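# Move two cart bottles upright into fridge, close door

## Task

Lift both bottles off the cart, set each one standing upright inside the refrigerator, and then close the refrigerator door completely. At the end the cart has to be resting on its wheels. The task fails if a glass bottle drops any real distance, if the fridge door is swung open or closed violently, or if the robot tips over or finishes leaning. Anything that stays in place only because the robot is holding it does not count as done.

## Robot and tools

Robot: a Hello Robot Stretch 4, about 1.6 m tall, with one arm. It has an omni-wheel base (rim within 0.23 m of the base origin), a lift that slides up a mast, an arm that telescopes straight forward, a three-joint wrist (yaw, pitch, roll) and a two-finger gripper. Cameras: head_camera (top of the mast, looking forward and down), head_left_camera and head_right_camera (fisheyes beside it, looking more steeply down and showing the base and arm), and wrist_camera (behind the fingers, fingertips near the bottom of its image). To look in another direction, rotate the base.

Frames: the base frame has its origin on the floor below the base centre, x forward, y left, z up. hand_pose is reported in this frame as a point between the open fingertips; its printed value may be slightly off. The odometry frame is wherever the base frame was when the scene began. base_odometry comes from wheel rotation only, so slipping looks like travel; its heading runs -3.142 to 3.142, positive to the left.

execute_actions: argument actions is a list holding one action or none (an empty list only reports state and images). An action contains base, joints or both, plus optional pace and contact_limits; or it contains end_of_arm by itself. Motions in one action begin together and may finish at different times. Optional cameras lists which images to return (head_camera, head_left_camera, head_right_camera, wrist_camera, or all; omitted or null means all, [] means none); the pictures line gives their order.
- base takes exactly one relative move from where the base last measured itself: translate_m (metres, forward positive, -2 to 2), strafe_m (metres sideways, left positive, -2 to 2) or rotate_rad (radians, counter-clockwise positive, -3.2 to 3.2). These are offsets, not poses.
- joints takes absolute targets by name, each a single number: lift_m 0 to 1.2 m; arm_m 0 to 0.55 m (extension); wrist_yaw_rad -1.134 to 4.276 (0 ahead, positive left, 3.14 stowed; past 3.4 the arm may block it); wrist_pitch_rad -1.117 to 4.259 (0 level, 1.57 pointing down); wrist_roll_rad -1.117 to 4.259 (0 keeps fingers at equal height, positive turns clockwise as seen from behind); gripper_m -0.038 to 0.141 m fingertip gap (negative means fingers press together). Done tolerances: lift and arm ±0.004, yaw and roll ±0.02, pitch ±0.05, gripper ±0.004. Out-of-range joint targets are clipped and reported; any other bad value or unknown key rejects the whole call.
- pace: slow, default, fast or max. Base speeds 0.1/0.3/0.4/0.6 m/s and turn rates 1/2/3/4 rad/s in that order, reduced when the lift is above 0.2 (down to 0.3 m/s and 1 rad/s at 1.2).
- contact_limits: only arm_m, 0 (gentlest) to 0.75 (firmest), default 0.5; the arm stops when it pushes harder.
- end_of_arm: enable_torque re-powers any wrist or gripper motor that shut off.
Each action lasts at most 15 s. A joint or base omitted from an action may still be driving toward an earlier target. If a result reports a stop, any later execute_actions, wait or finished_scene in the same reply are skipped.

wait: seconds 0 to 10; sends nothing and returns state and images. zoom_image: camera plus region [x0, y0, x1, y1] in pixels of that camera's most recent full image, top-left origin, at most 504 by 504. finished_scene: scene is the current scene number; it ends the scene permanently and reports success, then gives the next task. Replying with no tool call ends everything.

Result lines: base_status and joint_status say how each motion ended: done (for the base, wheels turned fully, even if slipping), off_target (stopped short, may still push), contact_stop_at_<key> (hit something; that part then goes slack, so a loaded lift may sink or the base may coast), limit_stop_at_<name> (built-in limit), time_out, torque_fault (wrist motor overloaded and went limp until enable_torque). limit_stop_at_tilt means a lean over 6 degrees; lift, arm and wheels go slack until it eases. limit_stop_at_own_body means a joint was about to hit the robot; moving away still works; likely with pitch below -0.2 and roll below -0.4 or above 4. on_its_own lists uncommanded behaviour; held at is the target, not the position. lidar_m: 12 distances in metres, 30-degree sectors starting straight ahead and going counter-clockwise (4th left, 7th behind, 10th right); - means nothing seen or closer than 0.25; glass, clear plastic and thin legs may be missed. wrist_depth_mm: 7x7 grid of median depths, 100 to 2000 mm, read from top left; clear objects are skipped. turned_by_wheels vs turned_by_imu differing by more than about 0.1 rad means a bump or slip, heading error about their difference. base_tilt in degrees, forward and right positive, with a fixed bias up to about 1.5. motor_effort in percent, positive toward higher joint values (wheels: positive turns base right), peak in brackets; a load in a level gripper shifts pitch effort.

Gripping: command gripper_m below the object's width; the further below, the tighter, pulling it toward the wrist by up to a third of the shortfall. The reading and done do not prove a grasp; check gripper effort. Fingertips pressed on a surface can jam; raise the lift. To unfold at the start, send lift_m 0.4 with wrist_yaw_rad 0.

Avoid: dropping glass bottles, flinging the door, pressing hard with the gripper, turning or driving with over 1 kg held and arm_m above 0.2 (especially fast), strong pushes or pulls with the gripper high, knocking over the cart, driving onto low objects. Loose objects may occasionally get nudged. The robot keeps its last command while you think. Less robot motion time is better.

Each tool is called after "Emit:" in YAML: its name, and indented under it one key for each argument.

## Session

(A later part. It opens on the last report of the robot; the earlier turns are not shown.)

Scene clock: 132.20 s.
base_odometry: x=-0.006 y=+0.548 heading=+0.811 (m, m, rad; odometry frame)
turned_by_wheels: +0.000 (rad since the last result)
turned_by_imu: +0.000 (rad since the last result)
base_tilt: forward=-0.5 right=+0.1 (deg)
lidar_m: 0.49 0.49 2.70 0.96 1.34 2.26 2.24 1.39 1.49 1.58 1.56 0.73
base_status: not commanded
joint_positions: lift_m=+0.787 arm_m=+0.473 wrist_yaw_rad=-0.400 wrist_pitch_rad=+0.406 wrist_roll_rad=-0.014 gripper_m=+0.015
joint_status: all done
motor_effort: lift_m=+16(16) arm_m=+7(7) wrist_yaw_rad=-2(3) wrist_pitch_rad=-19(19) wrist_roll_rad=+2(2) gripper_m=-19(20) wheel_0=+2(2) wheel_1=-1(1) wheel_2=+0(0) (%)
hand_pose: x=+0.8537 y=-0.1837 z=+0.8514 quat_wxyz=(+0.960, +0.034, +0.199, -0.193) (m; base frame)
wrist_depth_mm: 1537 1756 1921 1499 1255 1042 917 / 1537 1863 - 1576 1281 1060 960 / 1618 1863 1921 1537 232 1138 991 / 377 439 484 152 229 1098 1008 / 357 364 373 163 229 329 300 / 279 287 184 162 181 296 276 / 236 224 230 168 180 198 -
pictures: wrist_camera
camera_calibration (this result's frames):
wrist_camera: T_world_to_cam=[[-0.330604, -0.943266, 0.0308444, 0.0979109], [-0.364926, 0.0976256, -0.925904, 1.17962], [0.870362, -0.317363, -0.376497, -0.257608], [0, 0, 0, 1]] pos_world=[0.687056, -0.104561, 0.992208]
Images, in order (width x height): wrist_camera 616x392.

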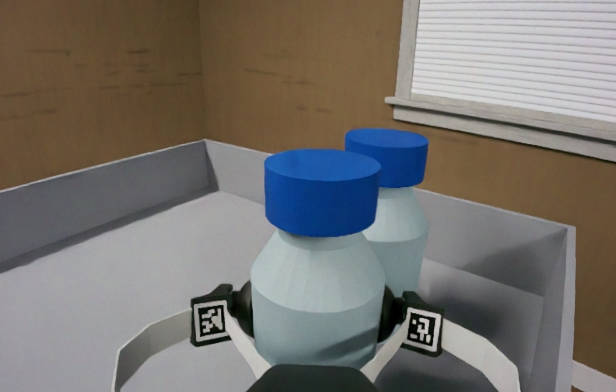

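Emit:
execute_actions:
  actions:
    - {"joints":{"lift_m":0.9},"pace":"fast"}
  cameras: ["wrist_camera"]

Emit:
execute_actions:
  actions:
    - {"base":{"translate_m":-0.1},"joints":{"lift_m":0.96,"arm_m":0.0,"wrist_yaw_rad":0},"pace":"fast"}
  cameras: []

Emit:
execute_actions:
  actions:
    - {"base":{"rotate_rad":2.042}}
  cameras: []

Emit:
execute_actions:
  actions:
    - {"base":{"translate_m":0.74},"joints":{"arm_m":0.2},"pace":"fast"}
  cameras: ["head_camera","wrist_camera"]

Scene clock: 145.17 s.
base_odometry: x=-0.006 y=+0.548 heading=+0.811 (m, m, rad; odometry frame)
turned_by_wheels: +0.000 (rad since the last result)
turned_by_imu: +0.001 (rad since the last result)
base_tilt: forward=-0.5 right=+0.1 (deg)
lidar_m: 0.49 0.47 2.72 0.95 1.35 2.28 2.25 1.38 1.47 1.58 1.57 0.71
base_status: not commanded
joint_positions: lift_m=+0.900 arm_m=+0.473 wrist_yaw_rad=-0.400 wrist_pitch_rad=+0.406 wrist_roll_rad=-0.014 gripper_m=+0.015
joint_status: all done
motor_effort: lift_m=+25(27) arm_m=+7(7) wrist_yaw_rad=-1(0) wrist_pitch_rad=-19(22) wrist_roll_rad=+2(3) gripper_m=-21(19) wheel_0=+2(2) wheel_1=-1(1) wheel_2=+0(0) (%)
hand_pose: x=+0.8538 y=-0.1837 z=+0.9637 quat_wxyz=(+0.960, +0.034, +0.199, -0.193) (m; base frame)
wrist_depth_mm: 1499 1756 1863 1464 1255 1025 917 / 1618 1808 - 1537 1281 1078 960 / 1618 1863 - 1576 1308 1118 976 / 1708 - - 152 1308 1160 1008 / 1756 500 530 163 1366 1205 1042 / 392 436 183 161 181 1160 1078 / 373 353 359 168 180 225 1118
pictures: wrist_camera
camera_calibration (this result's frames):
wrist_camera: T_world_to_cam=[[-0.330573, -0.943276, 0.0308461, 0.0944287], [-0.364906, 0.0976036, -0.925914, 1.28357], [0.870382, -0.317338, -0.376472, -0.215386], [0, 0, 0, 1]] pos_world=[0.687066, -0.104559, 1.10448]
Images, in order (width x height): wrist_camera 616x392.

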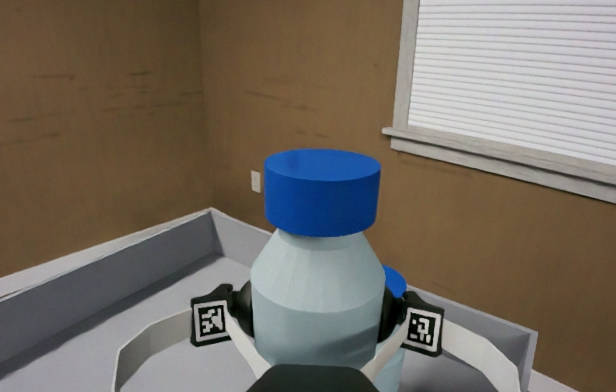

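Scene clock: 147.23 s.
base_odometry: x=-0.075 y=+0.476 heading=+0.811 (m, m, rad; odometry frame)
turned_by_wheels: +0.000 (rad since the last result)
turned_by_imu: +0.000 (rad since the last result)
base_tilt: forward=-0.6 right=+0.2 (deg)
lidar_m: 0.41 0.60 2.79 0.95 1.53 2.23 2.16 1.30 1.41 1.65 1.61 0.85
base_status: done
joint_positions: lift_m=+0.960 arm_m=+0.002 wrist_yaw_rad=+0.000 wrist_pitch_rad=+0.407 wrist_roll_rad=-0.014 gripper_m=+0.015
joint_status: all done
motor_effort: lift_m=+25(30) arm_m=-7(7) wrist_yaw_rad=+2(7) wrist_pitch_rad=-20(20) wrist_roll_rad=+3(2) gripper_m=-19(21) wheel_0=-2(10) wheel_1=-1(6) wheel_2=-2(11) (%)
hand_pose: x=+0.4375 y=-0.0875 z=+1.0236 quat_wxyz=(+0.979, -0.007, +0.202, +0.001) (m; base frame)
wrist_depth_mm: 1808 - - - - 1576 1308 / 1921 - - - - 1618 1281 / - - - - - 1661 1336 / - 866 878 153 768 1618 1366 / - 741 691 163 661 1618 1397 / 1661 544 183 162 181 1661 1430 / 1366 768 496 168 179 750 1366
pictures: none
No camera images: the call's "cameras" was empty. Leave "cameras" out to get every camera's image.

Scene clock: 149.70 s.
base_odometry: x=-0.075 y=+0.476 heading=+2.852 (m, m, rad; odometry frame)
turned_by_wheels: +2.042 (rad since the last result)
turned_by_imu: +2.078 (rad since the last result)
base_tilt: forward=-0.5 right=+0.1 (deg)
lidar_m: 0.40 2.19 2.17 1.30 1.39 1.67 1.60 0.92 0.59 0.58 2.77 0.93
base_status: done
joint_positions: lift_m=+0.960 arm_m=+0.002 wrist_yaw_rad=+0.000 wrist_pitch_rad=+0.406 wrist_roll_rad=-0.014 gripper_m=+0.015
joint_status: not commanded
motor_effort: lift_m=+24(25) arm_m=-6(7) wrist_yaw_rad=-1(3) wrist_pitch_rad=-20(21) wrist_roll_rad=+3(3) gripper_m=-19(20) wheel_0=-3(6) wheel_1=+0(8) wheel_2=-1(8) (%)
hand_pose: x=+0.4376 y=-0.0873 z=+1.0238 quat_wxyz=(+0.979, -0.007, +0.202, +0.002) (m; base frame)
wrist_depth_mm: 1708 1661 1708 1537 1182 627 1618 / 1863 1756 1756 1618 1205 634 1661 / 1921 1921 1863 1308 1229 691 1808 / - - - 151 946 759 1921 / - - - 164 946 - - / 1661 1618 183 162 181 1661 1708 / 1397 1336 1366 167 179 500 1397
pictures: none
No camera images: the call's "cameras" was empty. Leave "cameras" out to get every camera's image.

Scene clock: 153.17 s.
base_odometry: x=-0.784 y=+0.686 heading=+2.853 (m, m, rad; odometry frame)
turned_by_wheels: +0.000 (rad since the last result)
turned_by_imu: +0.002 (rad since the last result)
base_tilt: forward=-0.4 right=+0.1 (deg)
lidar_m: 0.61 1.39 2.01 2.05 1.41 1.94 2.33 1.05 1.19 2.65 0.38 0.50
base_status: done
joint_positions: lift_m=+0.960 arm_m=+0.199 wrist_yaw_rad=+0.000 wrist_pitch_rad=+0.407 wrist_roll_rad=-0.014 gripper_m=+0.015
joint_status: all done
motor_effort: lift_m=+24(24) arm_m=+6(8) wrist_yaw_rad=-1(0) wrist_pitch_rad=-19(21) wrist_roll_rad=+2(3) gripper_m=-18(20) wheel_0=+3(6) wheel_1=+0(10) wheel_2=+0(11) (%)
hand_pose: x=+0.6348 y=-0.0874 z=+1.0237 quat_wxyz=(+0.979, -0.007, +0.202, +0.001) (m; base frame)
wrist_depth_mm: 347 373 668 732 707 544 375 / 366 377 699 768 750 549 375 / 960 389 715 788 778 539 366 / 1042 415 585 152 564 530 379 / 1138 439 480 163 439 445 399 / 1182 466 184 161 181 508 424 / 1308 500 603 167 180 309 449
pictures: head_camera, wrist_camera
camera_calibration (this result's frames):
wrist_camera: T_world_to_cam=[[0.063123, -0.997529, 0.0308384, -0.143564], [-0.374149, -0.0522996, -0.925893, 1.24261], [0.925218, 0.046907, -0.376525, 0.0254897], [0, 0, 0, 1]] pos_world=[0.450398, -0.0794167, 1.16455]
Images, in order (width x height): head_camera 420x560, wrist_camera 616x392.

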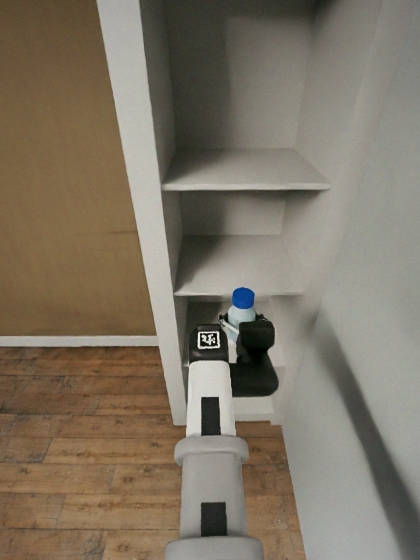

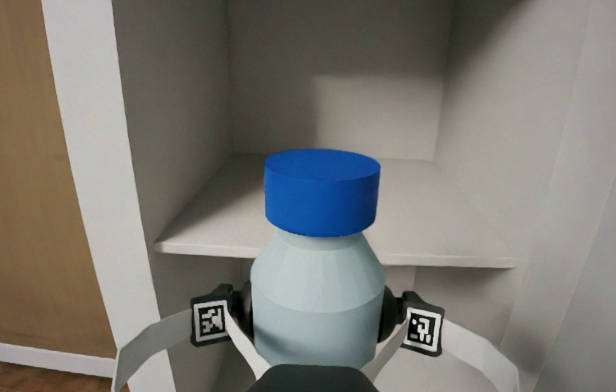

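Emit:
execute_actions:
  actions:
    - {"base":{"rotate_rad":-0.125},"joints":{"arm_m":0.545}}
  cameras: ["wrist_camera"]

Emit:
execute_actions:
  actions:
    - {"joints":{"lift_m":0.925},"pace":"slow"}
  cameras: []

Scene clock: 169.63 s.
base_odometry: x=-0.784 y=+0.686 heading=+2.728 (m, m, rad; odometry frame)
turned_by_wheels: -0.125 (rad since the last result)
turned_by_imu: -0.126 (rad since the last result)
base_tilt: forward=-0.5 right=+0.2 (deg)
lidar_m: 0.79 0.79 1.74 2.05 1.42 1.72 2.35 1.05 1.12 2.63 0.39 0.43
base_status: done
joint_positions: lift_m=+0.960 arm_m=+0.544 wrist_yaw_rad=+0.000 wrist_pitch_rad=+0.406 wrist_roll_rad=-0.014 gripper_m=+0.015
joint_status: all done
motor_effort: lift_m=+24(25) arm_m=+7(8) wrist_yaw_rad=-1(4) wrist_pitch_rad=-20(21) wrist_roll_rad=+2(2) gripper_m=-21(18) wheel_0=+1(5) wheel_1=+1(3) wheel_2=+2(6) (%)
hand_pose: x=+0.9798 y=-0.0874 z=+1.0238 quat_wxyz=(+0.979, -0.007, +0.202, +0.001) (m; base frame)
wrist_depth_mm: 404 407 415 424 424 262 - / 424 430 439 445 445 264 202 / 442 455 466 462 462 267 204 / 452 488 492 153 394 268 200 / 404 421 427 163 394 267 200 / 324 332 184 161 180 265 204 / 274 259 267 167 180 192 -
pictures: wrist_camera
camera_calibration (this result's frames):
wrist_camera: T_world_to_cam=[[0.0632341, -0.997522, 0.0308417, -0.165423], [-0.374097, -0.0523421, -0.925911, 1.37166], [0.925231, 0.0470114, -0.37648, -0.293752], [0, 0, 0, 1]] pos_world=[0.795384, -0.0794076, 1.16455]
Images, in order (width x height): wrist_camera 616x392.

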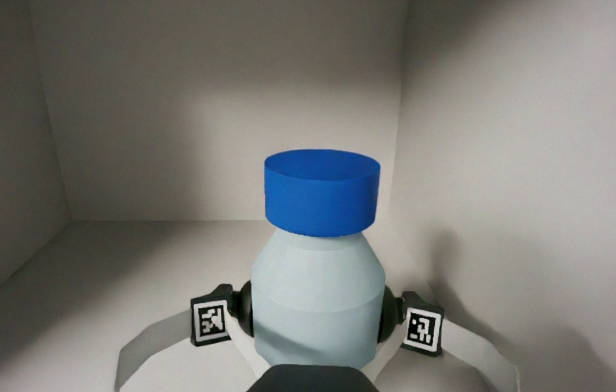

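Scene clock: 170.77 s.
base_odometry: x=-0.784 y=+0.686 heading=+2.728 (m, m, rad; odometry frame)
turned_by_wheels: +0.000 (rad since the last result)
turned_by_imu: +0.000 (rad since the last result)
base_tilt: forward=-0.5 right=+0.2 (deg)
lidar_m: 0.78 0.79 1.79 2.07 1.42 1.73 2.37 1.06 1.10 2.65 0.36 0.45
base_status: not commanded
joint_positions: lift_m=+0.925 arm_m=+0.544 wrist_yaw_rad=+0.000 wrist_pitch_rad=+0.406 wrist_roll_rad=-0.014 gripper_m=+0.015
joint_status: all done
motor_effort: lift_m=+16(22) arm_m=+7(6) wrist_yaw_rad=-1(4) wrist_pitch_rad=-17(21) wrist_roll_rad=+2(3) gripper_m=-19(20) wheel_0=+1(1) wheel_1=+1(1) wheel_2=+2(2) (%)
hand_pose: x=+0.9798 y=-0.0874 z=+0.9896 quat_wxyz=(+0.979, -0.007, +0.201, +0.001) (m; base frame)
wrist_depth_mm: 404 410 415 424 424 262 - / 424 433 439 445 442 263 202 / 445 459 466 462 466 267 204 / 430 477 484 151 394 268 199 / 357 359 368 164 353 267 205 / 277 283 185 161 181 265 203 / 235 222 227 168 179 193 -
pictures: none
No camera images: the call's "cameras" was empty. Leave "cameras" out to get every camera's image.

Emit:
execute_actions:
  actions:
    - {"joints":{"gripper_m":0.1,"lift_m":0.927}}
  cameras: ["wrist_camera"]

Emit:
execute_actions:
  actions:
    - {"base":{"translate_m":-0.85},"joints":{"arm_m":0.0},"pace":"fast"}
  cameras: ["wrist_camera"]

Emit:
execute_actions:
  actions:
    - {"base":{"rotate_rad":-1.932},"joints":{"lift_m":0.87},"pace":"fast"}
  cameras: []

Emit:
execute_actions:
  actions:
    - {"base":{"translate_m":0.1},"joints":{"arm_m":0.4},"pace":"fast"}
  cameras: ["head_right_camera","wrist_camera"]

Scene clock: 192.03 s.
base_odometry: x=-0.784 y=+0.686 heading=+2.728 (m, m, rad; odometry frame)
turned_by_wheels: +0.000 (rad since the last result)
turned_by_imu: +0.001 (rad since the last result)
base_tilt: forward=-0.4 right=+0.0 (deg)
lidar_m: 0.78 0.81 1.78 2.07 1.42 1.71 2.34 1.05 1.11 2.65 0.36 0.42
base_status: not commanded
joint_positions: lift_m=+0.927 arm_m=+0.544 wrist_yaw_rad=+0.000 wrist_pitch_rad=+0.402 wrist_roll_rad=-0.014 gripper_m=+0.100
joint_status: all done
motor_effort: lift_m=+24(23) arm_m=+7(7) wrist_yaw_rad=+0(0) wrist_pitch_rad=-6(19) wrist_roll_rad=+3(2) gripper_m=-1(21) wheel_0=+1(1) wheel_1=+1(1) wheel_2=+2(2) (%)
hand_pose: x=+0.9802 y=-0.0875 z=+0.9920 quat_wxyz=(+0.980, -0.007, +0.200, +0.001) (m; base frame)
wrist_depth_mm: 402 410 418 424 421 262 - / 424 433 442 445 442 263 202 / 442 455 466 466 466 267 204 / 439 477 484 167 394 268 199 / 359 370 379 178 364 268 204 / 282 289 203 179 195 250 204 / 239 234 240 168 238 232 -
pictures: wrist_camera
camera_calibration (this result's frames):
wrist_camera: T_world_to_cam=[[0.0626429, -0.99755, 0.0311292, -0.164302], [-0.369878, -0.0521739, -0.927614, 1.34002], [0.926966, 0.0465944, -0.37224, -0.312087], [0, 0, 0, 1]] pos_world=[0.79523, -0.0794439, 1.13196]
Images, in order (width x height): wrist_camera 616x392.

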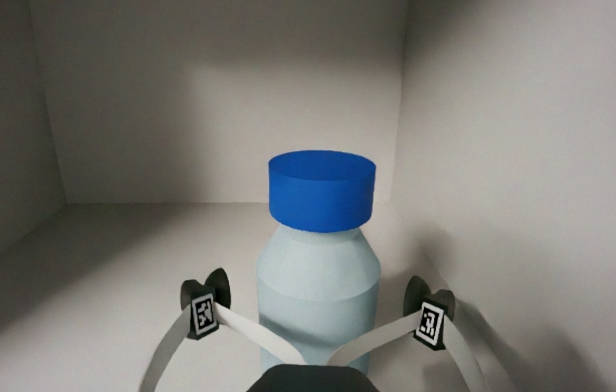

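Scene clock: 195.73 s.
base_odometry: x=-0.006 y=+0.344 heading=+2.728 (m, m, rad; odometry frame)
turned_by_wheels: +0.000 (rad since the last result)
turned_by_imu: +0.000 (rad since the last result)
base_tilt: forward=-0.5 right=+0.2 (deg)
lidar_m: 1.23 2.21 2.15 1.18 1.23 1.61 1.49 1.54 0.76 0.65 2.77 1.08
base_status: done
joint_positions: lift_m=+0.927 arm_m=+0.002 wrist_yaw_rad=+0.000 wrist_pitch_rad=+0.402 wrist_roll_rad=-0.014 gripper_m=+0.100
joint_status: all done
motor_effort: lift_m=+23(24) arm_m=-6(8) wrist_yaw_rad=+1(2) wrist_pitch_rad=-7(7) wrist_roll_rad=+2(3) gripper_m=-2(2) wheel_0=-1(8) wheel_1=-1(6) wheel_2=-1(9) (%)
hand_pose: x=+0.4380 y=-0.0875 z=+0.9920 quat_wxyz=(+0.980, -0.007, +0.200, +0.001) (m; base frame)
wrist_depth_mm: 1708 1708 1618 1661 1042 1808 1863 / 1756 1756 1708 1708 1042 1808 1921 / 1863 1921 1808 1863 1025 - - / - - - 1708 1042 - - / - - - 1921 1060 - - / 1576 1618 211 1661 1042 1708 1661 / 1336 1336 1366 778 1078 1336 1430
pictures: wrist_camera
camera_calibration (this result's frames):
wrist_camera: T_world_to_cam=[[0.0627058, -0.997547, 0.0311097, -0.130329], [-0.370162, -0.0521936, -0.9275, 1.13943], [0.926848, 0.046644, -0.372527, 0.190835], [0, 0, 0, 1]] pos_world=[0.25307, -0.0794396, 1.13196]
Images, in order (width x height): wrist_camera 616x392.

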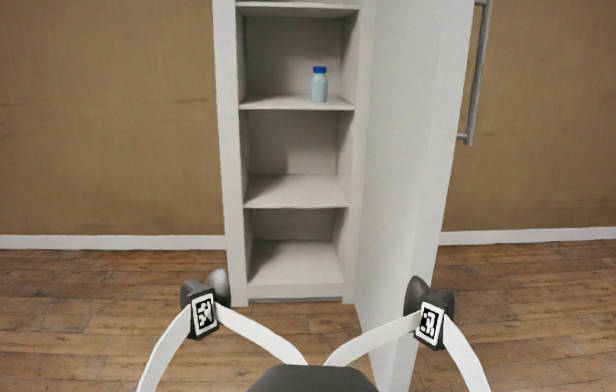

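Scene clock: 198.07 s.
base_odometry: x=-0.006 y=+0.344 heading=+0.796 (m, m, rad; odometry frame)
turned_by_wheels: -1.932 (rad since the last result)
turned_by_imu: -1.964 (rad since the last result)
base_tilt: forward=-0.5 right=+0.0 (deg)
lidar_m: 0.69 0.66 2.89 1.08 1.63 2.32 1.26 1.20 1.30 1.55 1.49 1.59
base_status: done
joint_positions: lift_m=+0.870 arm_m=+0.002 wrist_yaw_rad=+0.000 wrist_pitch_rad=+0.402 wrist_roll_rad=-0.014 gripper_m=+0.100
joint_status: all done
motor_effort: lift_m=+15(19) arm_m=-7(7) wrist_yaw_rad=+1(2) wrist_pitch_rad=-8(7) wrist_roll_rad=+2(3) gripper_m=-6(1) wheel_0=+3(7) wheel_1=+0(7) wheel_2=+2(5) (%)
hand_pose: x=+0.4381 y=-0.0874 z=+0.9356 quat_wxyz=(+0.980, -0.007, +0.200, +0.001) (m; base frame)
wrist_depth_mm: 1921 - - - 1863 1430 1182 / - - - - - 1499 1229 / - - 1025 1078 - 1537 1229 / 668 741 609 676 1808 1576 1281 / 466 512 1042 1118 - 1576 1281 / 1499 866 212 917 854 1464 1308 / 1308 707 715 445 1255 1336 1281
pictures: none
No camera images: the call's "cameras" was empty. Leave "cameras" out to get every camera's image.

Scene clock: 199.97 s.
base_odometry: x=+0.064 y=+0.416 heading=+0.796 (m, m, rad; odometry frame)
turned_by_wheels: +0.000 (rad since the last result)
turned_by_imu: +0.001 (rad since the last result)
base_tilt: forward=-0.5 right=+0.2 (deg)
lidar_m: 0.60 0.56 2.81 1.08 1.68 2.38 1.36 1.30 1.37 1.49 1.46 0.90
base_status: done
joint_positions: lift_m=+0.870 arm_m=+0.399 wrist_yaw_rad=+0.000 wrist_pitch_rad=+0.402 wrist_roll_rad=-0.014 gripper_m=+0.100
joint_status: all done
motor_effort: lift_m=+15(15) arm_m=+7(7) wrist_yaw_rad=-2(0) wrist_pitch_rad=-6(7) wrist_roll_rad=+2(3) gripper_m=-2(2) wheel_0=+1(10) wheel_1=+0(7) wheel_2=+1(9) (%)
hand_pose: x=+0.8353 y=-0.0874 z=+0.9357 quat_wxyz=(+0.980, -0.007, +0.200, +0.001) (m; base frame)
wrist_depth_mm: 1576 1708 1921 - 1576 1182 1008 / 1661 1863 - - 1661 1255 1025 / 1708 1921 - - 1708 1281 1042 / 1863 1863 627 - 1863 1336 1060 / 484 525 539 303 1618 1366 1078 / 404 410 211 310 389 1205 1118 / 343 334 345 235 345 290 1160
pictures: head_right_camera, wrist_camera
camera_calibration (this result's frames):
wrist_camera: T_world_to_cam=[[0.0630782, -0.997523, 0.0311226, -0.153708], [-0.369957, -0.0523343, -0.927574, 1.23416], [0.926905, 0.0469957, -0.372341, -0.19851], [0, 0, 0, 1]] pos_world=[0.650281, -0.079409, 1.07564]
Images, in order (width x height): head_right_camera 420x672, wrist_camera 616x392.

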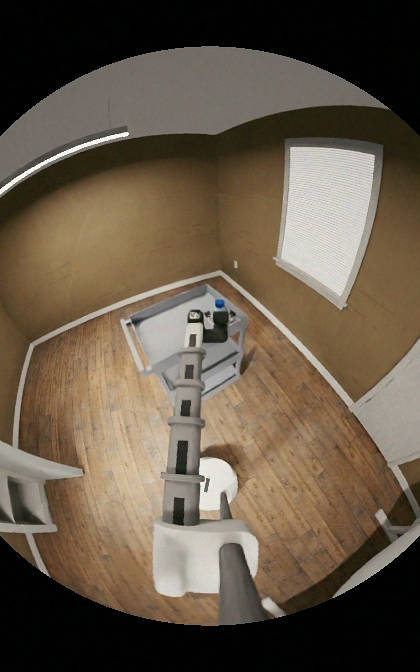

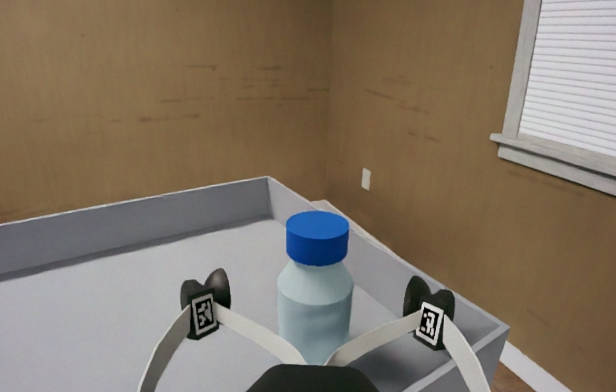

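Emit:
execute_actions:
  actions:
    - {"joints":{"arm_m":0.502,"lift_m":0.84,"gripper_m":0.095},"pace":"fast"}
  cameras: []

Emit:
execute_actions:
  actions:
    - {"joints":{"lift_m":0.79}}
  cameras: ["wrist_camera"]

Scene clock: 206.83 s.
base_odometry: x=+0.064 y=+0.416 heading=+0.796 (m, m, rad; odometry frame)
turned_by_wheels: +0.000 (rad since the last result)
turned_by_imu: +0.001 (rad since the last result)
base_tilt: forward=-0.5 right=+0.2 (deg)
lidar_m: 0.61 0.57 2.79 1.11 1.68 2.36 1.35 1.28 1.36 1.47 1.45 0.90
base_status: not commanded
joint_positions: lift_m=+0.840 arm_m=+0.501 wrist_yaw_rad=+0.000 wrist_pitch_rad=+0.402 wrist_roll_rad=-0.014 gripper_m=+0.095
joint_status: all done
motor_effort: lift_m=+15(16) arm_m=+7(8) wrist_yaw_rad=-1(1) wrist_pitch_rad=-7(7) wrist_roll_rad=+3(2) gripper_m=-1(3) wheel_0=+1(1) wheel_1=+0(0) wheel_2=+1(1) (%)
hand_pose: x=+0.9373 y=-0.0874 z=+0.9057 quat_wxyz=(+0.980, -0.007, +0.200, +0.001) (m; base frame)
wrist_depth_mm: 1537 1661 1808 - 1618 1138 976 / 1576 1708 1863 - 1576 1182 976 / 1708 1756 - - 1661 1229 960 / 1708 1756 535 - 1756 1255 1008 / 418 449 480 209 1618 1308 1060 / 359 368 204 191 214 1255 1078 / 303 298 306 176 298 240 1060
pictures: none
No camera images: the call's "cameras" was empty. Leave "cameras" out to get every camera's image.

Scene clock: 207.93 s.
base_odometry: x=+0.064 y=+0.416 heading=+0.796 (m, m, rad; odometry frame)
turned_by_wheels: +0.000 (rad since the last result)
turned_by_imu: +0.000 (rad since the last result)
base_tilt: forward=-0.5 right=+0.2 (deg)
lidar_m: 0.63 0.57 2.81 1.09 1.69 2.37 1.35 1.29 1.36 1.48 1.45 0.92
base_status: not commanded
joint_positions: lift_m=+0.790 arm_m=+0.501 wrist_yaw_rad=+0.000 wrist_pitch_rad=+0.402 wrist_roll_rad=-0.014 gripper_m=+0.095
joint_status: all done
motor_effort: lift_m=+15(15) arm_m=+6(7) wrist_yaw_rad=-1(2) wrist_pitch_rad=-7(7) wrist_roll_rad=+2(3) gripper_m=-3(2) wheel_0=+1(1) wheel_1=+0(0) wheel_2=+1(1) (%)
hand_pose: x=+0.9373 y=-0.0874 z=+0.8557 quat_wxyz=(+0.980, -0.007, +0.200, +0.001) (m; base frame)
wrist_depth_mm: 1537 1618 1756 - 1576 1160 960 / 1618 1708 1921 - 1537 1205 991 / 1661 1756 1921 - 1661 1229 991 / 402 445 496 169 1576 1281 1008 / 373 379 387 182 297 1160 1042 / 290 294 198 181 195 236 213 / 243 240 246 170 243 234 -
pictures: wrist_camera
camera_calibration (this result's frames):
wrist_camera: T_world_to_cam=[[0.0630753, -0.997524, 0.0311174, -0.157646], [-0.370033, -0.0523323, -0.927543, 1.19774], [0.926875, 0.0469906, -0.372418, -0.322733], [0, 0, 0, 1]] pos_world=[0.752281, -0.0794095, 0.995672]
Images, in order (width x height): wrist_camera 616x392.

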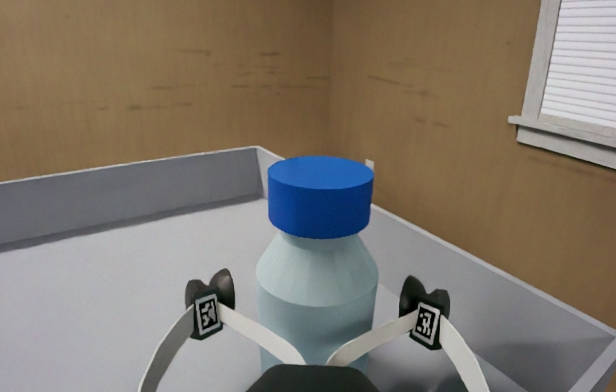

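Emit:
execute_actions:
  actions:
    - {"joints":{"gripper_m":0.015}}
  cameras: []

Emit:
execute_actions:
  actions:
    - {"joints":{"lift_m":0.89},"pace":"fast"}
  cameras: ["wrist_camera"]

Emit:
execute_actions:
  actions:
    - {"base":{"translate_m":-0.1},"joints":{"lift_m":0.965,"arm_m":0.05},"pace":"fast"}
  cameras: []

Emit:
execute_actions:
  actions:
    - {"base":{"rotate_rad":2.018}}
  cameras: ["head_camera","wrist_camera"]

Scene clock: 221.03 s.
base_odometry: x=+0.064 y=+0.416 heading=+0.796 (m, m, rad; odometry frame)
turned_by_wheels: +0.000 (rad since the last result)
turned_by_imu: +0.001 (rad since the last result)
base_tilt: forward=-0.5 right=+0.1 (deg)
lidar_m: 0.58 0.59 2.82 1.08 1.68 2.38 1.37 1.30 1.37 1.50 1.44 0.90
base_status: not commanded
joint_positions: lift_m=+0.790 arm_m=+0.501 wrist_yaw_rad=+0.000 wrist_pitch_rad=+0.407 wrist_roll_rad=-0.014 gripper_m=+0.015
joint_status: all done
motor_effort: lift_m=+16(16) arm_m=+7(6) wrist_yaw_rad=-2(4) wrist_pitch_rad=-20(20) wrist_roll_rad=+2(2) gripper_m=-21(15) wheel_0=+1(1) wheel_1=+0(0) wheel_2=+1(1) (%)
hand_pose: x=+0.9368 y=-0.0873 z=+0.8544 quat_wxyz=(+0.979, -0.007, +0.202, +0.002) (m; base frame)
wrist_depth_mm: 1537 1661 1863 - 1537 1160 960 / 1576 1708 1808 - 1618 1182 976 / 1618 1756 1921 - 1618 1205 1008 / 402 445 484 153 1499 1281 1008 / 364 373 375 165 287 1160 1042 / 283 289 184 163 182 242 213 / 240 227 233 168 180 195 -
pictures: none
No camera images: the call's "cameras" was empty. Leave "cameras" out to get every camera's image.

Scene clock: 222.20 s.
base_odometry: x=+0.064 y=+0.416 heading=+0.796 (m, m, rad; odometry frame)
turned_by_wheels: +0.000 (rad since the last result)
turned_by_imu: +0.000 (rad since the last result)
base_tilt: forward=-0.4 right=+0.1 (deg)
lidar_m: 0.62 0.57 2.80 1.11 1.69 2.38 1.35 1.29 1.40 1.49 1.44 0.91
base_status: not commanded
joint_positions: lift_m=+0.890 arm_m=+0.501 wrist_yaw_rad=+0.000 wrist_pitch_rad=+0.407 wrist_roll_rad=-0.014 gripper_m=+0.015
joint_status: all done
motor_effort: lift_m=+25(29) arm_m=+6(6) wrist_yaw_rad=-2(3) wrist_pitch_rad=-20(22) wrist_roll_rad=+2(2) gripper_m=-18(19) wheel_0=+0(1) wheel_1=+0(0) wheel_2=+1(1) (%)
hand_pose: x=+0.9368 y=-0.0874 z=+0.9536 quat_wxyz=(+0.979, -0.007, +0.202, +0.001) (m; base frame)
wrist_depth_mm: 1499 1661 1808 - 1537 1182 960 / 1537 1708 1863 - 1618 1205 991 / 1661 1756 - - 1661 1255 976 / 1708 1921 - 153 1576 1255 1008 / 442 484 525 165 1618 1281 1042 / 421 430 185 163 182 1308 1060 / 359 340 347 168 180 218 1118
pictures: wrist_camera
camera_calibration (this result's frames):
wrist_camera: T_world_to_cam=[[0.0632347, -0.997522, 0.0308262, -0.160529], [-0.374328, -0.0523397, -0.925818, 1.29078], [0.925138, 0.0470047, -0.376711, -0.280067], [0, 0, 0, 1]] pos_world=[0.752428, -0.0794082, 1.09447]
Images, in order (width x height): wrist_camera 616x392.

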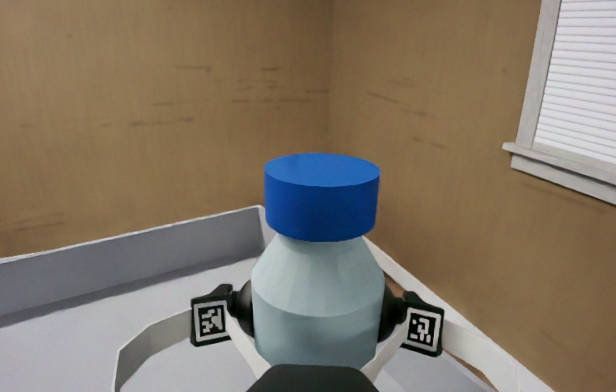

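Scene clock: 224.23 s.
base_odometry: x=-0.006 y=+0.345 heading=+0.796 (m, m, rad; odometry frame)
turned_by_wheels: +0.000 (rad since the last result)
turned_by_imu: +0.000 (rad since the last result)
base_tilt: forward=-0.4 right=+0.2 (deg)
lidar_m: 0.46 0.67 2.89 1.08 1.65 2.34 1.27 1.20 1.28 1.55 1.50 1.58
base_status: done
joint_positions: lift_m=+0.964 arm_m=+0.051 wrist_yaw_rad=+0.000 wrist_pitch_rad=+0.407 wrist_roll_rad=-0.014 gripper_m=+0.015
joint_status: all done
motor_effort: lift_m=+26(26) arm_m=-6(7) wrist_yaw_rad=-1(2) wrist_pitch_rad=-21(21) wrist_roll_rad=+2(2) gripper_m=-20(19) wheel_0=-1(2) wheel_1=-1(7) wheel_2=-1(9) (%)
hand_pose: x=+0.4870 y=-0.0875 z=+1.0285 quat_wxyz=(+0.979, -0.007, +0.202, +0.001) (m; base frame)
wrist_depth_mm: 1863 - - - 1921 1366 1205 / 1983 - - - - 1464 1182 / - - - - - 1499 1229 / - 878 960 153 1863 1576 1229 / 654 699 707 165 1863 1576 1255 / 466 492 185 163 182 1618 1308 / 1308 492 798 168 181 768 1336
pictures: none
No camera images: the call's "cameras" was empty. Leave "cameras" out to get every camera's image.

Scene clock: 226.70 s.
base_odometry: x=-0.006 y=+0.344 heading=+2.814 (m, m, rad; odometry frame)
turned_by_wheels: +2.018 (rad since the last result)
turned_by_imu: +2.053 (rad since the last result)
base_tilt: forward=-0.5 right=+0.1 (deg)
lidar_m: 0.46 2.28 2.08 1.18 1.23 1.58 1.49 1.56 0.71 0.66 2.81 1.08
base_status: done
joint_positions: lift_m=+0.965 arm_m=+0.051 wrist_yaw_rad=+0.000 wrist_pitch_rad=+0.407 wrist_roll_rad=-0.014 gripper_m=+0.015
joint_status: not commanded
motor_effort: lift_m=+25(25) arm_m=-6(6) wrist_yaw_rad=-2(5) wrist_pitch_rad=-20(21) wrist_roll_rad=+2(3) gripper_m=-20(20) wheel_0=-1(8) wheel_1=-3(7) wheel_2=+0(9) (%)
hand_pose: x=+0.4870 y=-0.0874 z=+1.0286 quat_wxyz=(+0.979, -0.007, +0.202, +0.001) (m; base frame)
wrist_depth_mm: 1708 1708 1661 1618 1281 723 1661 / 1808 1808 1808 1661 1336 715 1808 / 1983 1921 1983 1756 1366 778 1863 / - - - 153 1138 854 - / - - - 165 1118 917 - / 1618 1708 185 163 182 1576 1756 / 1366 1308 1308 169 180 549 1464
pictures: head_camera, wrist_camera
camera_calibration (this result's frames):
wrist_camera: T_world_to_cam=[[0.0630378, -0.997535, 0.0308309, -0.134364], [-0.374217, -0.052264, -0.925867, 1.19188], [0.925196, 0.0468272, -0.376589, 0.164082], [0, 0, 0, 1]] pos_world=[0.302685, -0.0794238, 1.16946]
Images, in order (width x height): head_camera 420x560, wrist_camera 616x392.

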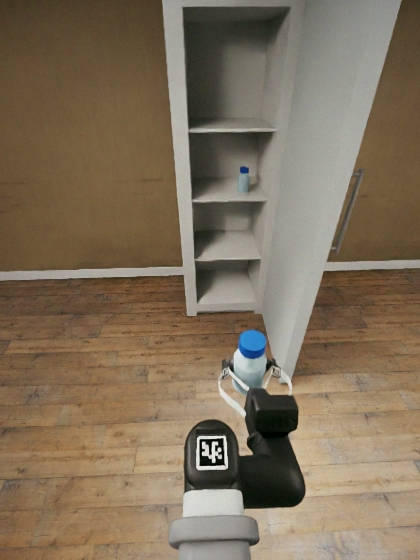

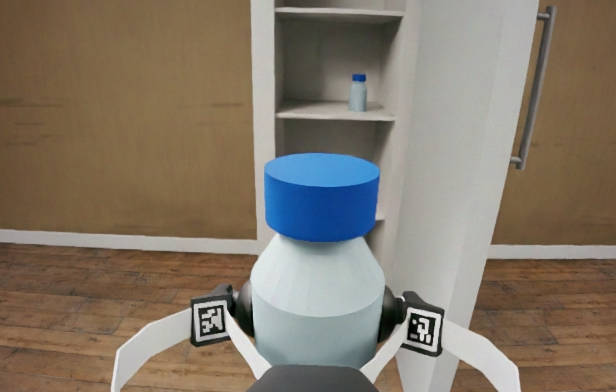

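Emit:
execute_actions:
  actions:
    - {"base":{"translate_m":0.84},"joints":{"arm_m":0.545}}
  cameras: ["wrist_camera"]

Emit:
execute_actions:
  actions:
    - {"joints":{"lift_m":0.928},"pace":"slow"}
  cameras: []

Emit:
execute_actions:
  actions:
    - {"joints":{"lift_m":0.93,"gripper_m":0.1}}
  cameras: ["wrist_camera"]

Scene clock: 236.33 s.
base_odometry: x=-0.801 y=+0.615 heading=+2.814 (m, m, rad; odometry frame)
turned_by_wheels: +0.000 (rad since the last result)
turned_by_imu: +0.003 (rad since the last result)
base_tilt: forward=-0.5 right=+0.0 (deg)
lidar_m: 0.78 1.42 1.93 1.99 1.38 1.74 2.34 1.09 1.20 2.73 0.44 0.58
base_status: done
joint_positions: lift_m=+0.965 arm_m=+0.544 wrist_yaw_rad=+0.000 wrist_pitch_rad=+0.407 wrist_roll_rad=-0.014 gripper_m=+0.015
joint_status: all done
motor_effort: lift_m=+25(25) arm_m=+7(7) wrist_yaw_rad=-2(0) wrist_pitch_rad=-20(21) wrist_roll_rad=+2(2) gripper_m=-18(20) wheel_0=+3(7) wheel_1=+1(8) wheel_2=+0(9) (%)
hand_pose: x=+0.9797 y=-0.0874 z=+1.0286 quat_wxyz=(+0.979, -0.007, +0.202, +0.001) (m; base frame)
wrist_depth_mm: 210 303 418 418 415 415 407 / 211 309 442 442 439 436 421 / 214 315 466 462 466 462 418 / 216 315 496 153 492 492 430 / 217 320 436 165 427 445 198 / 216 296 185 163 182 336 201 / 215 257 272 169 180 186 -
pictures: wrist_camera
camera_calibration (this result's frames):
wrist_camera: T_world_to_cam=[[0.0630838, -0.997532, 0.0308226, -0.165446], [-0.374341, -0.0522799, -0.925816, 1.37629], [0.925143, 0.0468658, -0.376715, -0.291577], [0, 0, 0, 1]] pos_world=[0.79539, -0.0794205, 1.16945]
Images, in order (width x height): wrist_camera 616x392.

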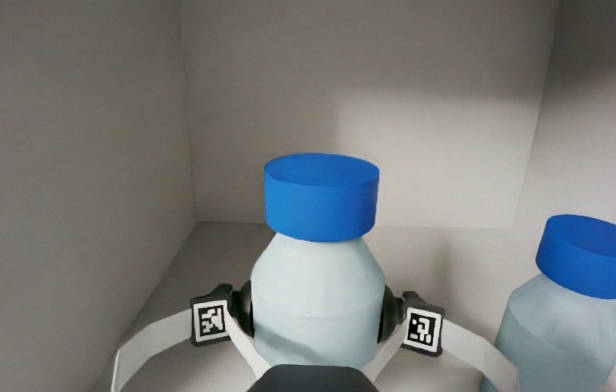

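Scene clock: 237.47 s.
base_odometry: x=-0.801 y=+0.615 heading=+2.814 (m, m, rad; odometry frame)
turned_by_wheels: +0.000 (rad since the last result)
turned_by_imu: +0.000 (rad since the last result)
base_tilt: forward=-0.5 right=+0.0 (deg)
lidar_m: 0.79 1.40 1.95 1.98 1.34 1.72 2.34 1.07 1.17 2.73 0.44 0.59
base_status: not commanded
joint_positions: lift_m=+0.928 arm_m=+0.544 wrist_yaw_rad=+0.000 wrist_pitch_rad=+0.406 wrist_roll_rad=-0.014 gripper_m=+0.015
joint_status: all done
motor_effort: lift_m=+16(25) arm_m=+7(7) wrist_yaw_rad=-1(1) wrist_pitch_rad=-19(20) wrist_roll_rad=+3(2) gripper_m=-22(19) wheel_0=+3(2) wheel_1=+1(1) wheel_2=+0(0) (%)
hand_pose: x=+0.9798 y=-0.0874 z=+0.9925 quat_wxyz=(+0.979, -0.007, +0.202, +0.001) (m; base frame)
wrist_depth_mm: 209 301 421 418 415 415 410 / 211 307 439 442 442 439 421 / 215 315 469 466 466 462 427 / 217 319 484 152 484 488 427 / 217 320 373 164 359 379 198 / 216 276 185 163 182 283 193 / 215 225 231 168 180 186 -
pictures: none
No camera images: the call's "cameras" was empty. Leave "cameras" out to get every camera's image.

Scene clock: 239.13 s.
base_odometry: x=-0.801 y=+0.615 heading=+2.814 (m, m, rad; odometry frame)
turned_by_wheels: +0.000 (rad since the last result)
turned_by_imu: +0.000 (rad since the last result)
base_tilt: forward=-0.4 right=+0.2 (deg)
lidar_m: 0.78 1.42 1.90 1.98 1.36 1.74 2.35 1.09 1.17 2.71 0.45 0.59
base_status: not commanded
joint_positions: lift_m=+0.930 arm_m=+0.544 wrist_yaw_rad=+0.000 wrist_pitch_rad=+0.402 wrist_roll_rad=-0.014 gripper_m=+0.100
joint_status: all done
motor_effort: lift_m=+24(25) arm_m=+7(6) wrist_yaw_rad=-1(1) wrist_pitch_rad=-6(21) wrist_roll_rad=+3(3) gripper_m=-1(19) wheel_0=+2(2) wheel_1=+1(1) wheel_2=+0(0) (%)
hand_pose: x=+0.9802 y=-0.0875 z=+0.9950 quat_wxyz=(+0.980, -0.007, +0.200, +0.001) (m; base frame)
wrist_depth_mm: 209 303 421 415 418 415 410 / 212 309 439 442 439 436 424 / 215 315 469 462 466 462 418 / 216 315 484 179 180 484 430 / 218 322 379 190 201 389 199 / 217 282 212 186 183 291 191 / 216 239 244 170 222 216 -
pictures: wrist_camera
camera_calibration (this result's frames):
wrist_camera: T_world_to_cam=[[0.0626019, -0.997553, 0.0311194, -0.164356], [-0.369973, -0.0521543, -0.927577, 1.34282], [0.926931, 0.0465548, -0.372333, -0.310858], [0, 0, 0, 1]] pos_world=[0.795242, -0.0794476, 1.13494]
Images, in order (width x height): wrist_camera 616x392.

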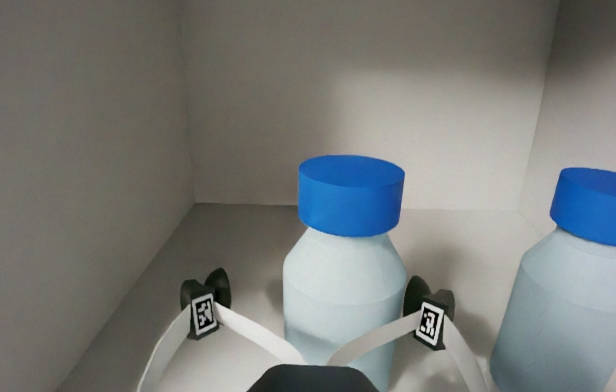

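Emit:
execute_actions:
  actions:
    - {"base":{"strafe_m":-0.015},"pace":"slow"}
  cameras: ["wrist_camera"]

Emit:
execute_actions:
  actions:
    - {"base":{"translate_m":-0.34},"joints":{"arm_m":0.0},"pace":"fast"}
  cameras: ["wrist_camera","head_right_camera"]

Scene clock: 249.03 s.
base_odometry: x=-0.797 y=+0.629 heading=+2.814 (m, m, rad; odometry frame)
turned_by_wheels: +0.000 (rad since the last result)
turned_by_imu: +0.001 (rad since the last result)
base_tilt: forward=-0.4 right=+0.2 (deg)
lidar_m: 0.78 1.42 1.93 1.99 1.38 1.76 2.33 1.07 1.18 2.69 0.43 0.57
base_status: done
joint_positions: lift_m=+0.930 arm_m=+0.544 wrist_yaw_rad=+0.000 wrist_pitch_rad=+0.402 wrist_roll_rad=-0.014 gripper_m=+0.100
joint_status: not commanded
motor_effort: lift_m=+24(24) arm_m=+6(6) wrist_yaw_rad=+0(1) wrist_pitch_rad=-7(7) wrist_roll_rad=+3(3) gripper_m=-2(2) wheel_0=+3(11) wheel_1=-2(5) wheel_2=+0(1) (%)
hand_pose: x=+0.9802 y=-0.0875 z=+0.9950 quat_wxyz=(+0.980, -0.007, +0.200, +0.001) (m; base frame)
wrist_depth_mm: 228 332 424 421 415 415 404 / 232 334 445 442 442 433 407 / 236 342 466 466 462 459 397 / 236 347 492 170 484 484 187 / 236 342 382 182 366 392 185 / 236 291 211 181 195 208 181 / 235 238 243 169 242 198 -
pictures: wrist_camera
camera_calibration (this result's frames):
wrist_camera: T_world_to_cam=[[0.0626034, -0.997553, 0.0311196, -0.164357], [-0.369973, -0.0521551, -0.927577, 1.34282], [0.926931, 0.0465561, -0.372333, -0.310859], [0, 0, 0, 1]] pos_world=[0.795243, -0.0794474, 1.13494]
Images, in order (width x height): wrist_camera 616x392.

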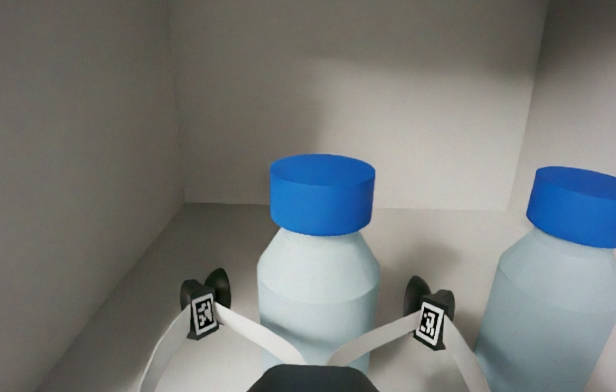

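Scene clock: 251.40 s.
base_odometry: x=-0.475 y=+0.519 heading=+2.814 (m, m, rad; odometry frame)
turned_by_wheels: +0.000 (rad since the last result)
turned_by_imu: +0.000 (rad since the last result)
base_tilt: forward=-0.5 right=+0.1 (deg)
lidar_m: 1.13 1.74 2.11 1.24 1.26 1.77 1.99 0.98 0.84 2.73 2.46 0.63
base_status: done
joint_positions: lift_m=+0.930 arm_m=+0.002 wrist_yaw_rad=+0.000 wrist_pitch_rad=+0.402 wrist_roll_rad=-0.014 gripper_m=+0.100
joint_status: all done
motor_effort: lift_m=+23(24) arm_m=-6(7) wrist_yaw_rad=-1(1) wrist_pitch_rad=-7(7) wrist_roll_rad=+2(2) gripper_m=-1(2) wheel_0=-1(7) wheel_1=-1(6) wheel_2=-2(10) (%)
hand_pose: x=+0.4380 y=-0.0875 z=+0.9949 quat_wxyz=(+0.980, -0.007, +0.200, +0.001) (m; base frame)
wrist_depth_mm: 1336 1336 1008 1205 1229 676 477 / 1397 1397 1042 1255 1078 691 469 / 1499 1430 1098 1182 1008 683 469 / 1576 1576 1537 1430 1205 676 466 / 1661 1708 1576 1205 1098 668 466 / 1576 1661 212 1499 1160 609 455 / 1336 1366 1336 699 1138 559 459
pictures: head_right_camera, wrist_camera
camera_calibration (this result's frames):
wrist_camera: T_world_to_cam=[[0.0625649, -0.997556, 0.0311042, -0.130391], [-0.370204, -0.0521379, -0.927486, 1.14219], [0.926841, 0.0465131, -0.372561, 0.191993], [0, 0, 0, 1]] pos_world=[0.253052, -0.0794512, 1.13495]
Images, in order (width x height): head_right_camera 420x672, wrist_camera 616x392.

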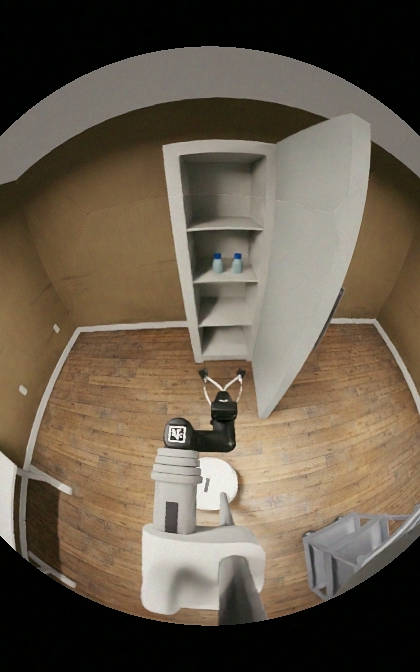

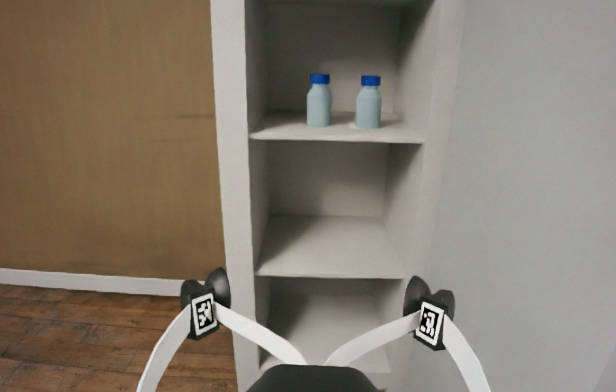

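Emit:
execute_actions:
  actions:
    - {"base":{"strafe_m":-0.48},"joints":{"lift_m":0.45,"gripper_m":0},"pace":"fast"}
  cameras: []

Emit:
execute_actions:
  actions:
    - {"joints":{"arm_m":0.24,"wrist_pitch_rad":0},"pace":"fast"}
  cameras: ["head_camera","head_right_camera"]

Scene clock: 262.13 s.
base_odometry: x=-0.320 y=+0.974 heading=+2.814 (m, m, rad; odometry frame)
turned_by_wheels: +0.000 (rad since the last result)
turned_by_imu: +0.000 (rad since the last result)
base_tilt: forward=-0.4 right=+0.1 (deg)
lidar_m: 0.49 1.20 2.41 1.71 1.74 2.04 1.01 0.51 0.64 2.23 2.33 1.79
base_status: done
joint_positions: lift_m=+0.450 arm_m=+0.002 wrist_yaw_rad=+0.000 wrist_pitch_rad=+0.402 wrist_roll_rad=-0.014 gripper_m=+0.000
joint_status: all done
motor_effort: lift_m=+15(20) arm_m=-6(7) wrist_yaw_rad=-2(0) wrist_pitch_rad=-7(7) wrist_roll_rad=+3(2) gripper_m=-5(6) wheel_0=-1(10) wheel_1=+0(12) wheel_2=+0(1) (%)
hand_pose: x=+0.4380 y=-0.0874 z=+0.5156 quat_wxyz=(+0.980, -0.007, +0.200, +0.001) (m; base frame)
wrist_depth_mm: 866 254 324 1336 1281 1336 1281 / 891 268 334 1397 1397 1397 1366 / 960 285 342 1499 1464 1464 1430 / 1430 307 347 1537 1537 1537 1537 / 1138 1042 357 1255 1281 1281 1281 / 931 904 343 200 991 976 976 / 798 798 174 496 172 820 831
pictures: none
No camera images: the call's "cameras" was empty. Leave "cameras" out to get every camera's image.

Scene clock: 263.67 s.
base_odometry: x=-0.320 y=+0.974 heading=+2.814 (m, m, rad; odometry frame)
turned_by_wheels: +0.000 (rad since the last result)
turned_by_imu: +0.000 (rad since the last result)
base_tilt: forward=-0.6 right=+0.1 (deg)
lidar_m: 0.50 1.20 2.40 1.71 1.76 2.07 0.98 0.52 0.64 2.23 2.31 1.75
base_status: not commanded
joint_positions: lift_m=+0.450 arm_m=+0.239 wrist_yaw_rad=+0.000 wrist_pitch_rad=+0.002 wrist_roll_rad=-0.014 gripper_m=+0.000
joint_status: all done
motor_effort: lift_m=+16(16) arm_m=+6(6) wrist_yaw_rad=-2(1) wrist_pitch_rad=-7(13) wrist_roll_rad=+3(3) gripper_m=-4(5) wheel_0=-1(1) wheel_1=+0(0) wheel_2=+0(1) (%)
hand_pose: x=+0.6983 y=-0.0874 z=+0.6279 quat_wxyz=(+1.000, -0.007, +0.001, +0.000) (m; base frame)
wrist_depth_mm: 118 169 329 1229 1229 1255 1255 / 119 174 338 1229 1255 1281 1229 / 121 177 349 1255 1255 1229 1255 / 123 180 355 1229 1255 1229 1229 / 123 181 364 1229 1229 1255 1255 / 123 181 320 200 1255 1229 1255 / 122 174 173 691 172 1229 1205
pictures: head_camera, head_right_camera
Images, in order (width x height): head_camera 420x560, head_right_camera 420x672.

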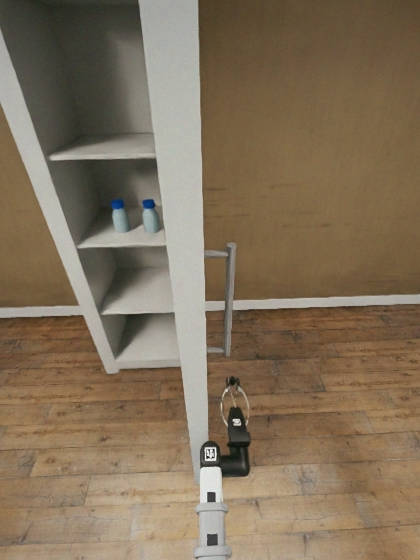

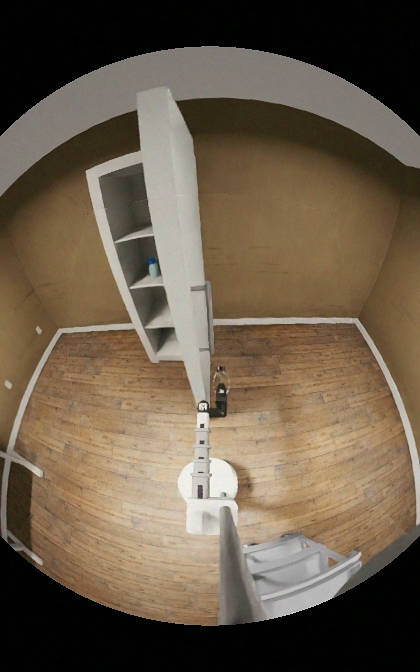

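Emit:
execute_actions:
  actions:
    - {"base":{"strafe_m":0.45},"pace":"slow"}
  cameras: ["head_camera","head_right_camera"]

Scene clock: 278.20 s.
base_odometry: x=-0.465 y=+0.548 heading=+2.814 (m, m, rad; odometry frame)
turned_by_wheels: +0.000 (rad since the last result)
turned_by_imu: +0.002 (rad since the last result)
base_tilt: forward=-0.3 right=+0.1 (deg)
lidar_m: 0.67 1.76 2.13 1.28 1.30 1.78 2.00 0.92 0.81 2.69 2.47 0.97
base_status: done
joint_positions: lift_m=+0.450 arm_m=+0.239 wrist_yaw_rad=+0.000 wrist_pitch_rad=+0.002 wrist_roll_rad=-0.014 gripper_m=+0.000
joint_status: not commanded
motor_effort: lift_m=+16(15) arm_m=+7(7) wrist_yaw_rad=+1(15) wrist_pitch_rad=-7(7) wrist_roll_rad=+2(3) gripper_m=-2(5) wheel_0=-1(10) wheel_1=+1(5) wheel_2=-1(2) (%)
hand_pose: x=+0.6982 y=-0.0875 z=+0.6279 quat_wxyz=(+1.000, -0.007, +0.001, +0.000) (m; base frame)
wrist_depth_mm: 1255 1255 283 340 424 569 1229 / 1229 287 285 342 424 564 1229 / 1255 276 286 340 418 569 1229 / 1229 267 286 342 424 564 1229 / 1229 264 285 342 424 569 1205 / 1255 262 281 200 430 574 1229 / 1205 259 175 250 172 585 1229
pictures: head_camera, head_right_camera
Images, in order (width x height): head_camera 420x560, head_right_camera 420x672.

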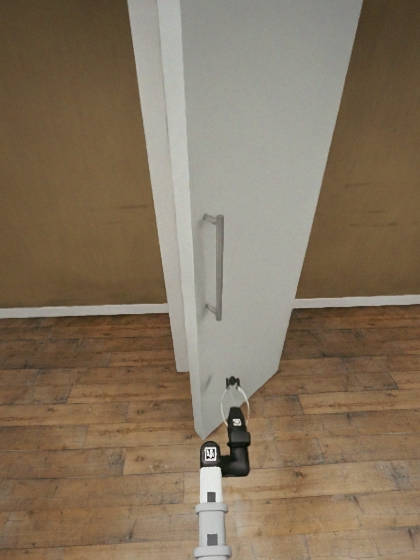

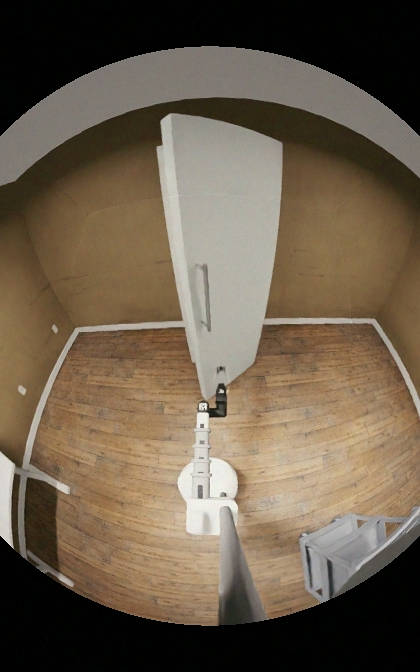

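Emit:
execute_actions:
  actions:
    - {"base":{"translate_m":0.3},"pace":"slow"}
  cameras: ["head_camera","head_left_camera"]

Scene clock: 285.73 s.
base_odometry: x=-0.749 y=+0.644 heading=+2.814 (m, m, rad; odometry frame)
turned_by_wheels: +0.000 (rad since the last result)
turned_by_imu: +0.002 (rad since the last result)
base_tilt: forward=-0.3 right=+0.1 (deg)
lidar_m: 0.72 1.44 1.96 2.02 1.38 1.77 2.31 1.04 1.09 2.68 2.04 0.81
base_status: done
joint_positions: lift_m=+0.450 arm_m=+0.239 wrist_yaw_rad=+0.000 wrist_pitch_rad=+0.002 wrist_roll_rad=-0.014 gripper_m=+0.000
joint_status: not commanded
motor_effort: lift_m=+16(16) arm_m=+6(6) wrist_yaw_rad=-1(15) wrist_pitch_rad=-7(7) wrist_roll_rad=+3(3) gripper_m=-4(5) wheel_0=+2(7) wheel_1=+2(4) wheel_2=-2(11) (%)
hand_pose: x=+0.6982 y=-0.0875 z=+0.6279 quat_wxyz=(+1.000, -0.007, +0.001, +0.000) (m; base frame)
wrist_depth_mm: 324 325 325 327 325 327 327 / 327 325 325 325 324 324 324 / 325 325 324 322 324 324 324 / 325 324 322 322 322 322 322 / 324 322 324 320 322 322 322 / 322 320 320 200 322 322 319 / 320 322 173 251 172 320 320
pictures: head_camera, head_left_camera
Images, in order (width x height): head_camera 420x560, head_left_camera 420x672.

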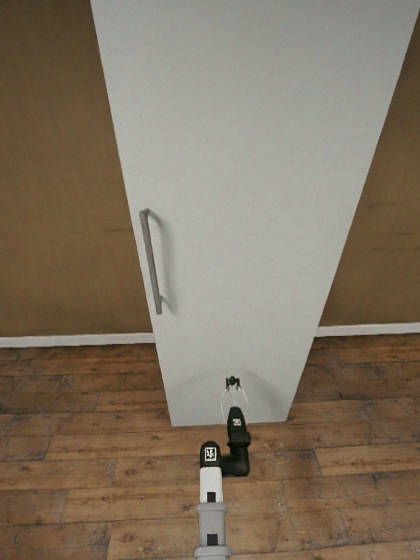

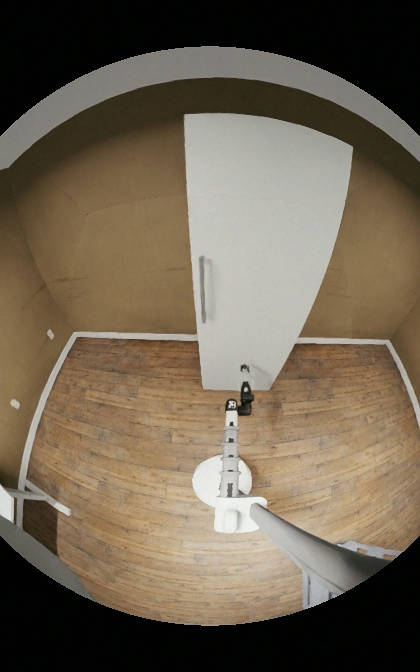

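Emit:
finished_scene:
  scene: 2

The scene is finished: the task was done.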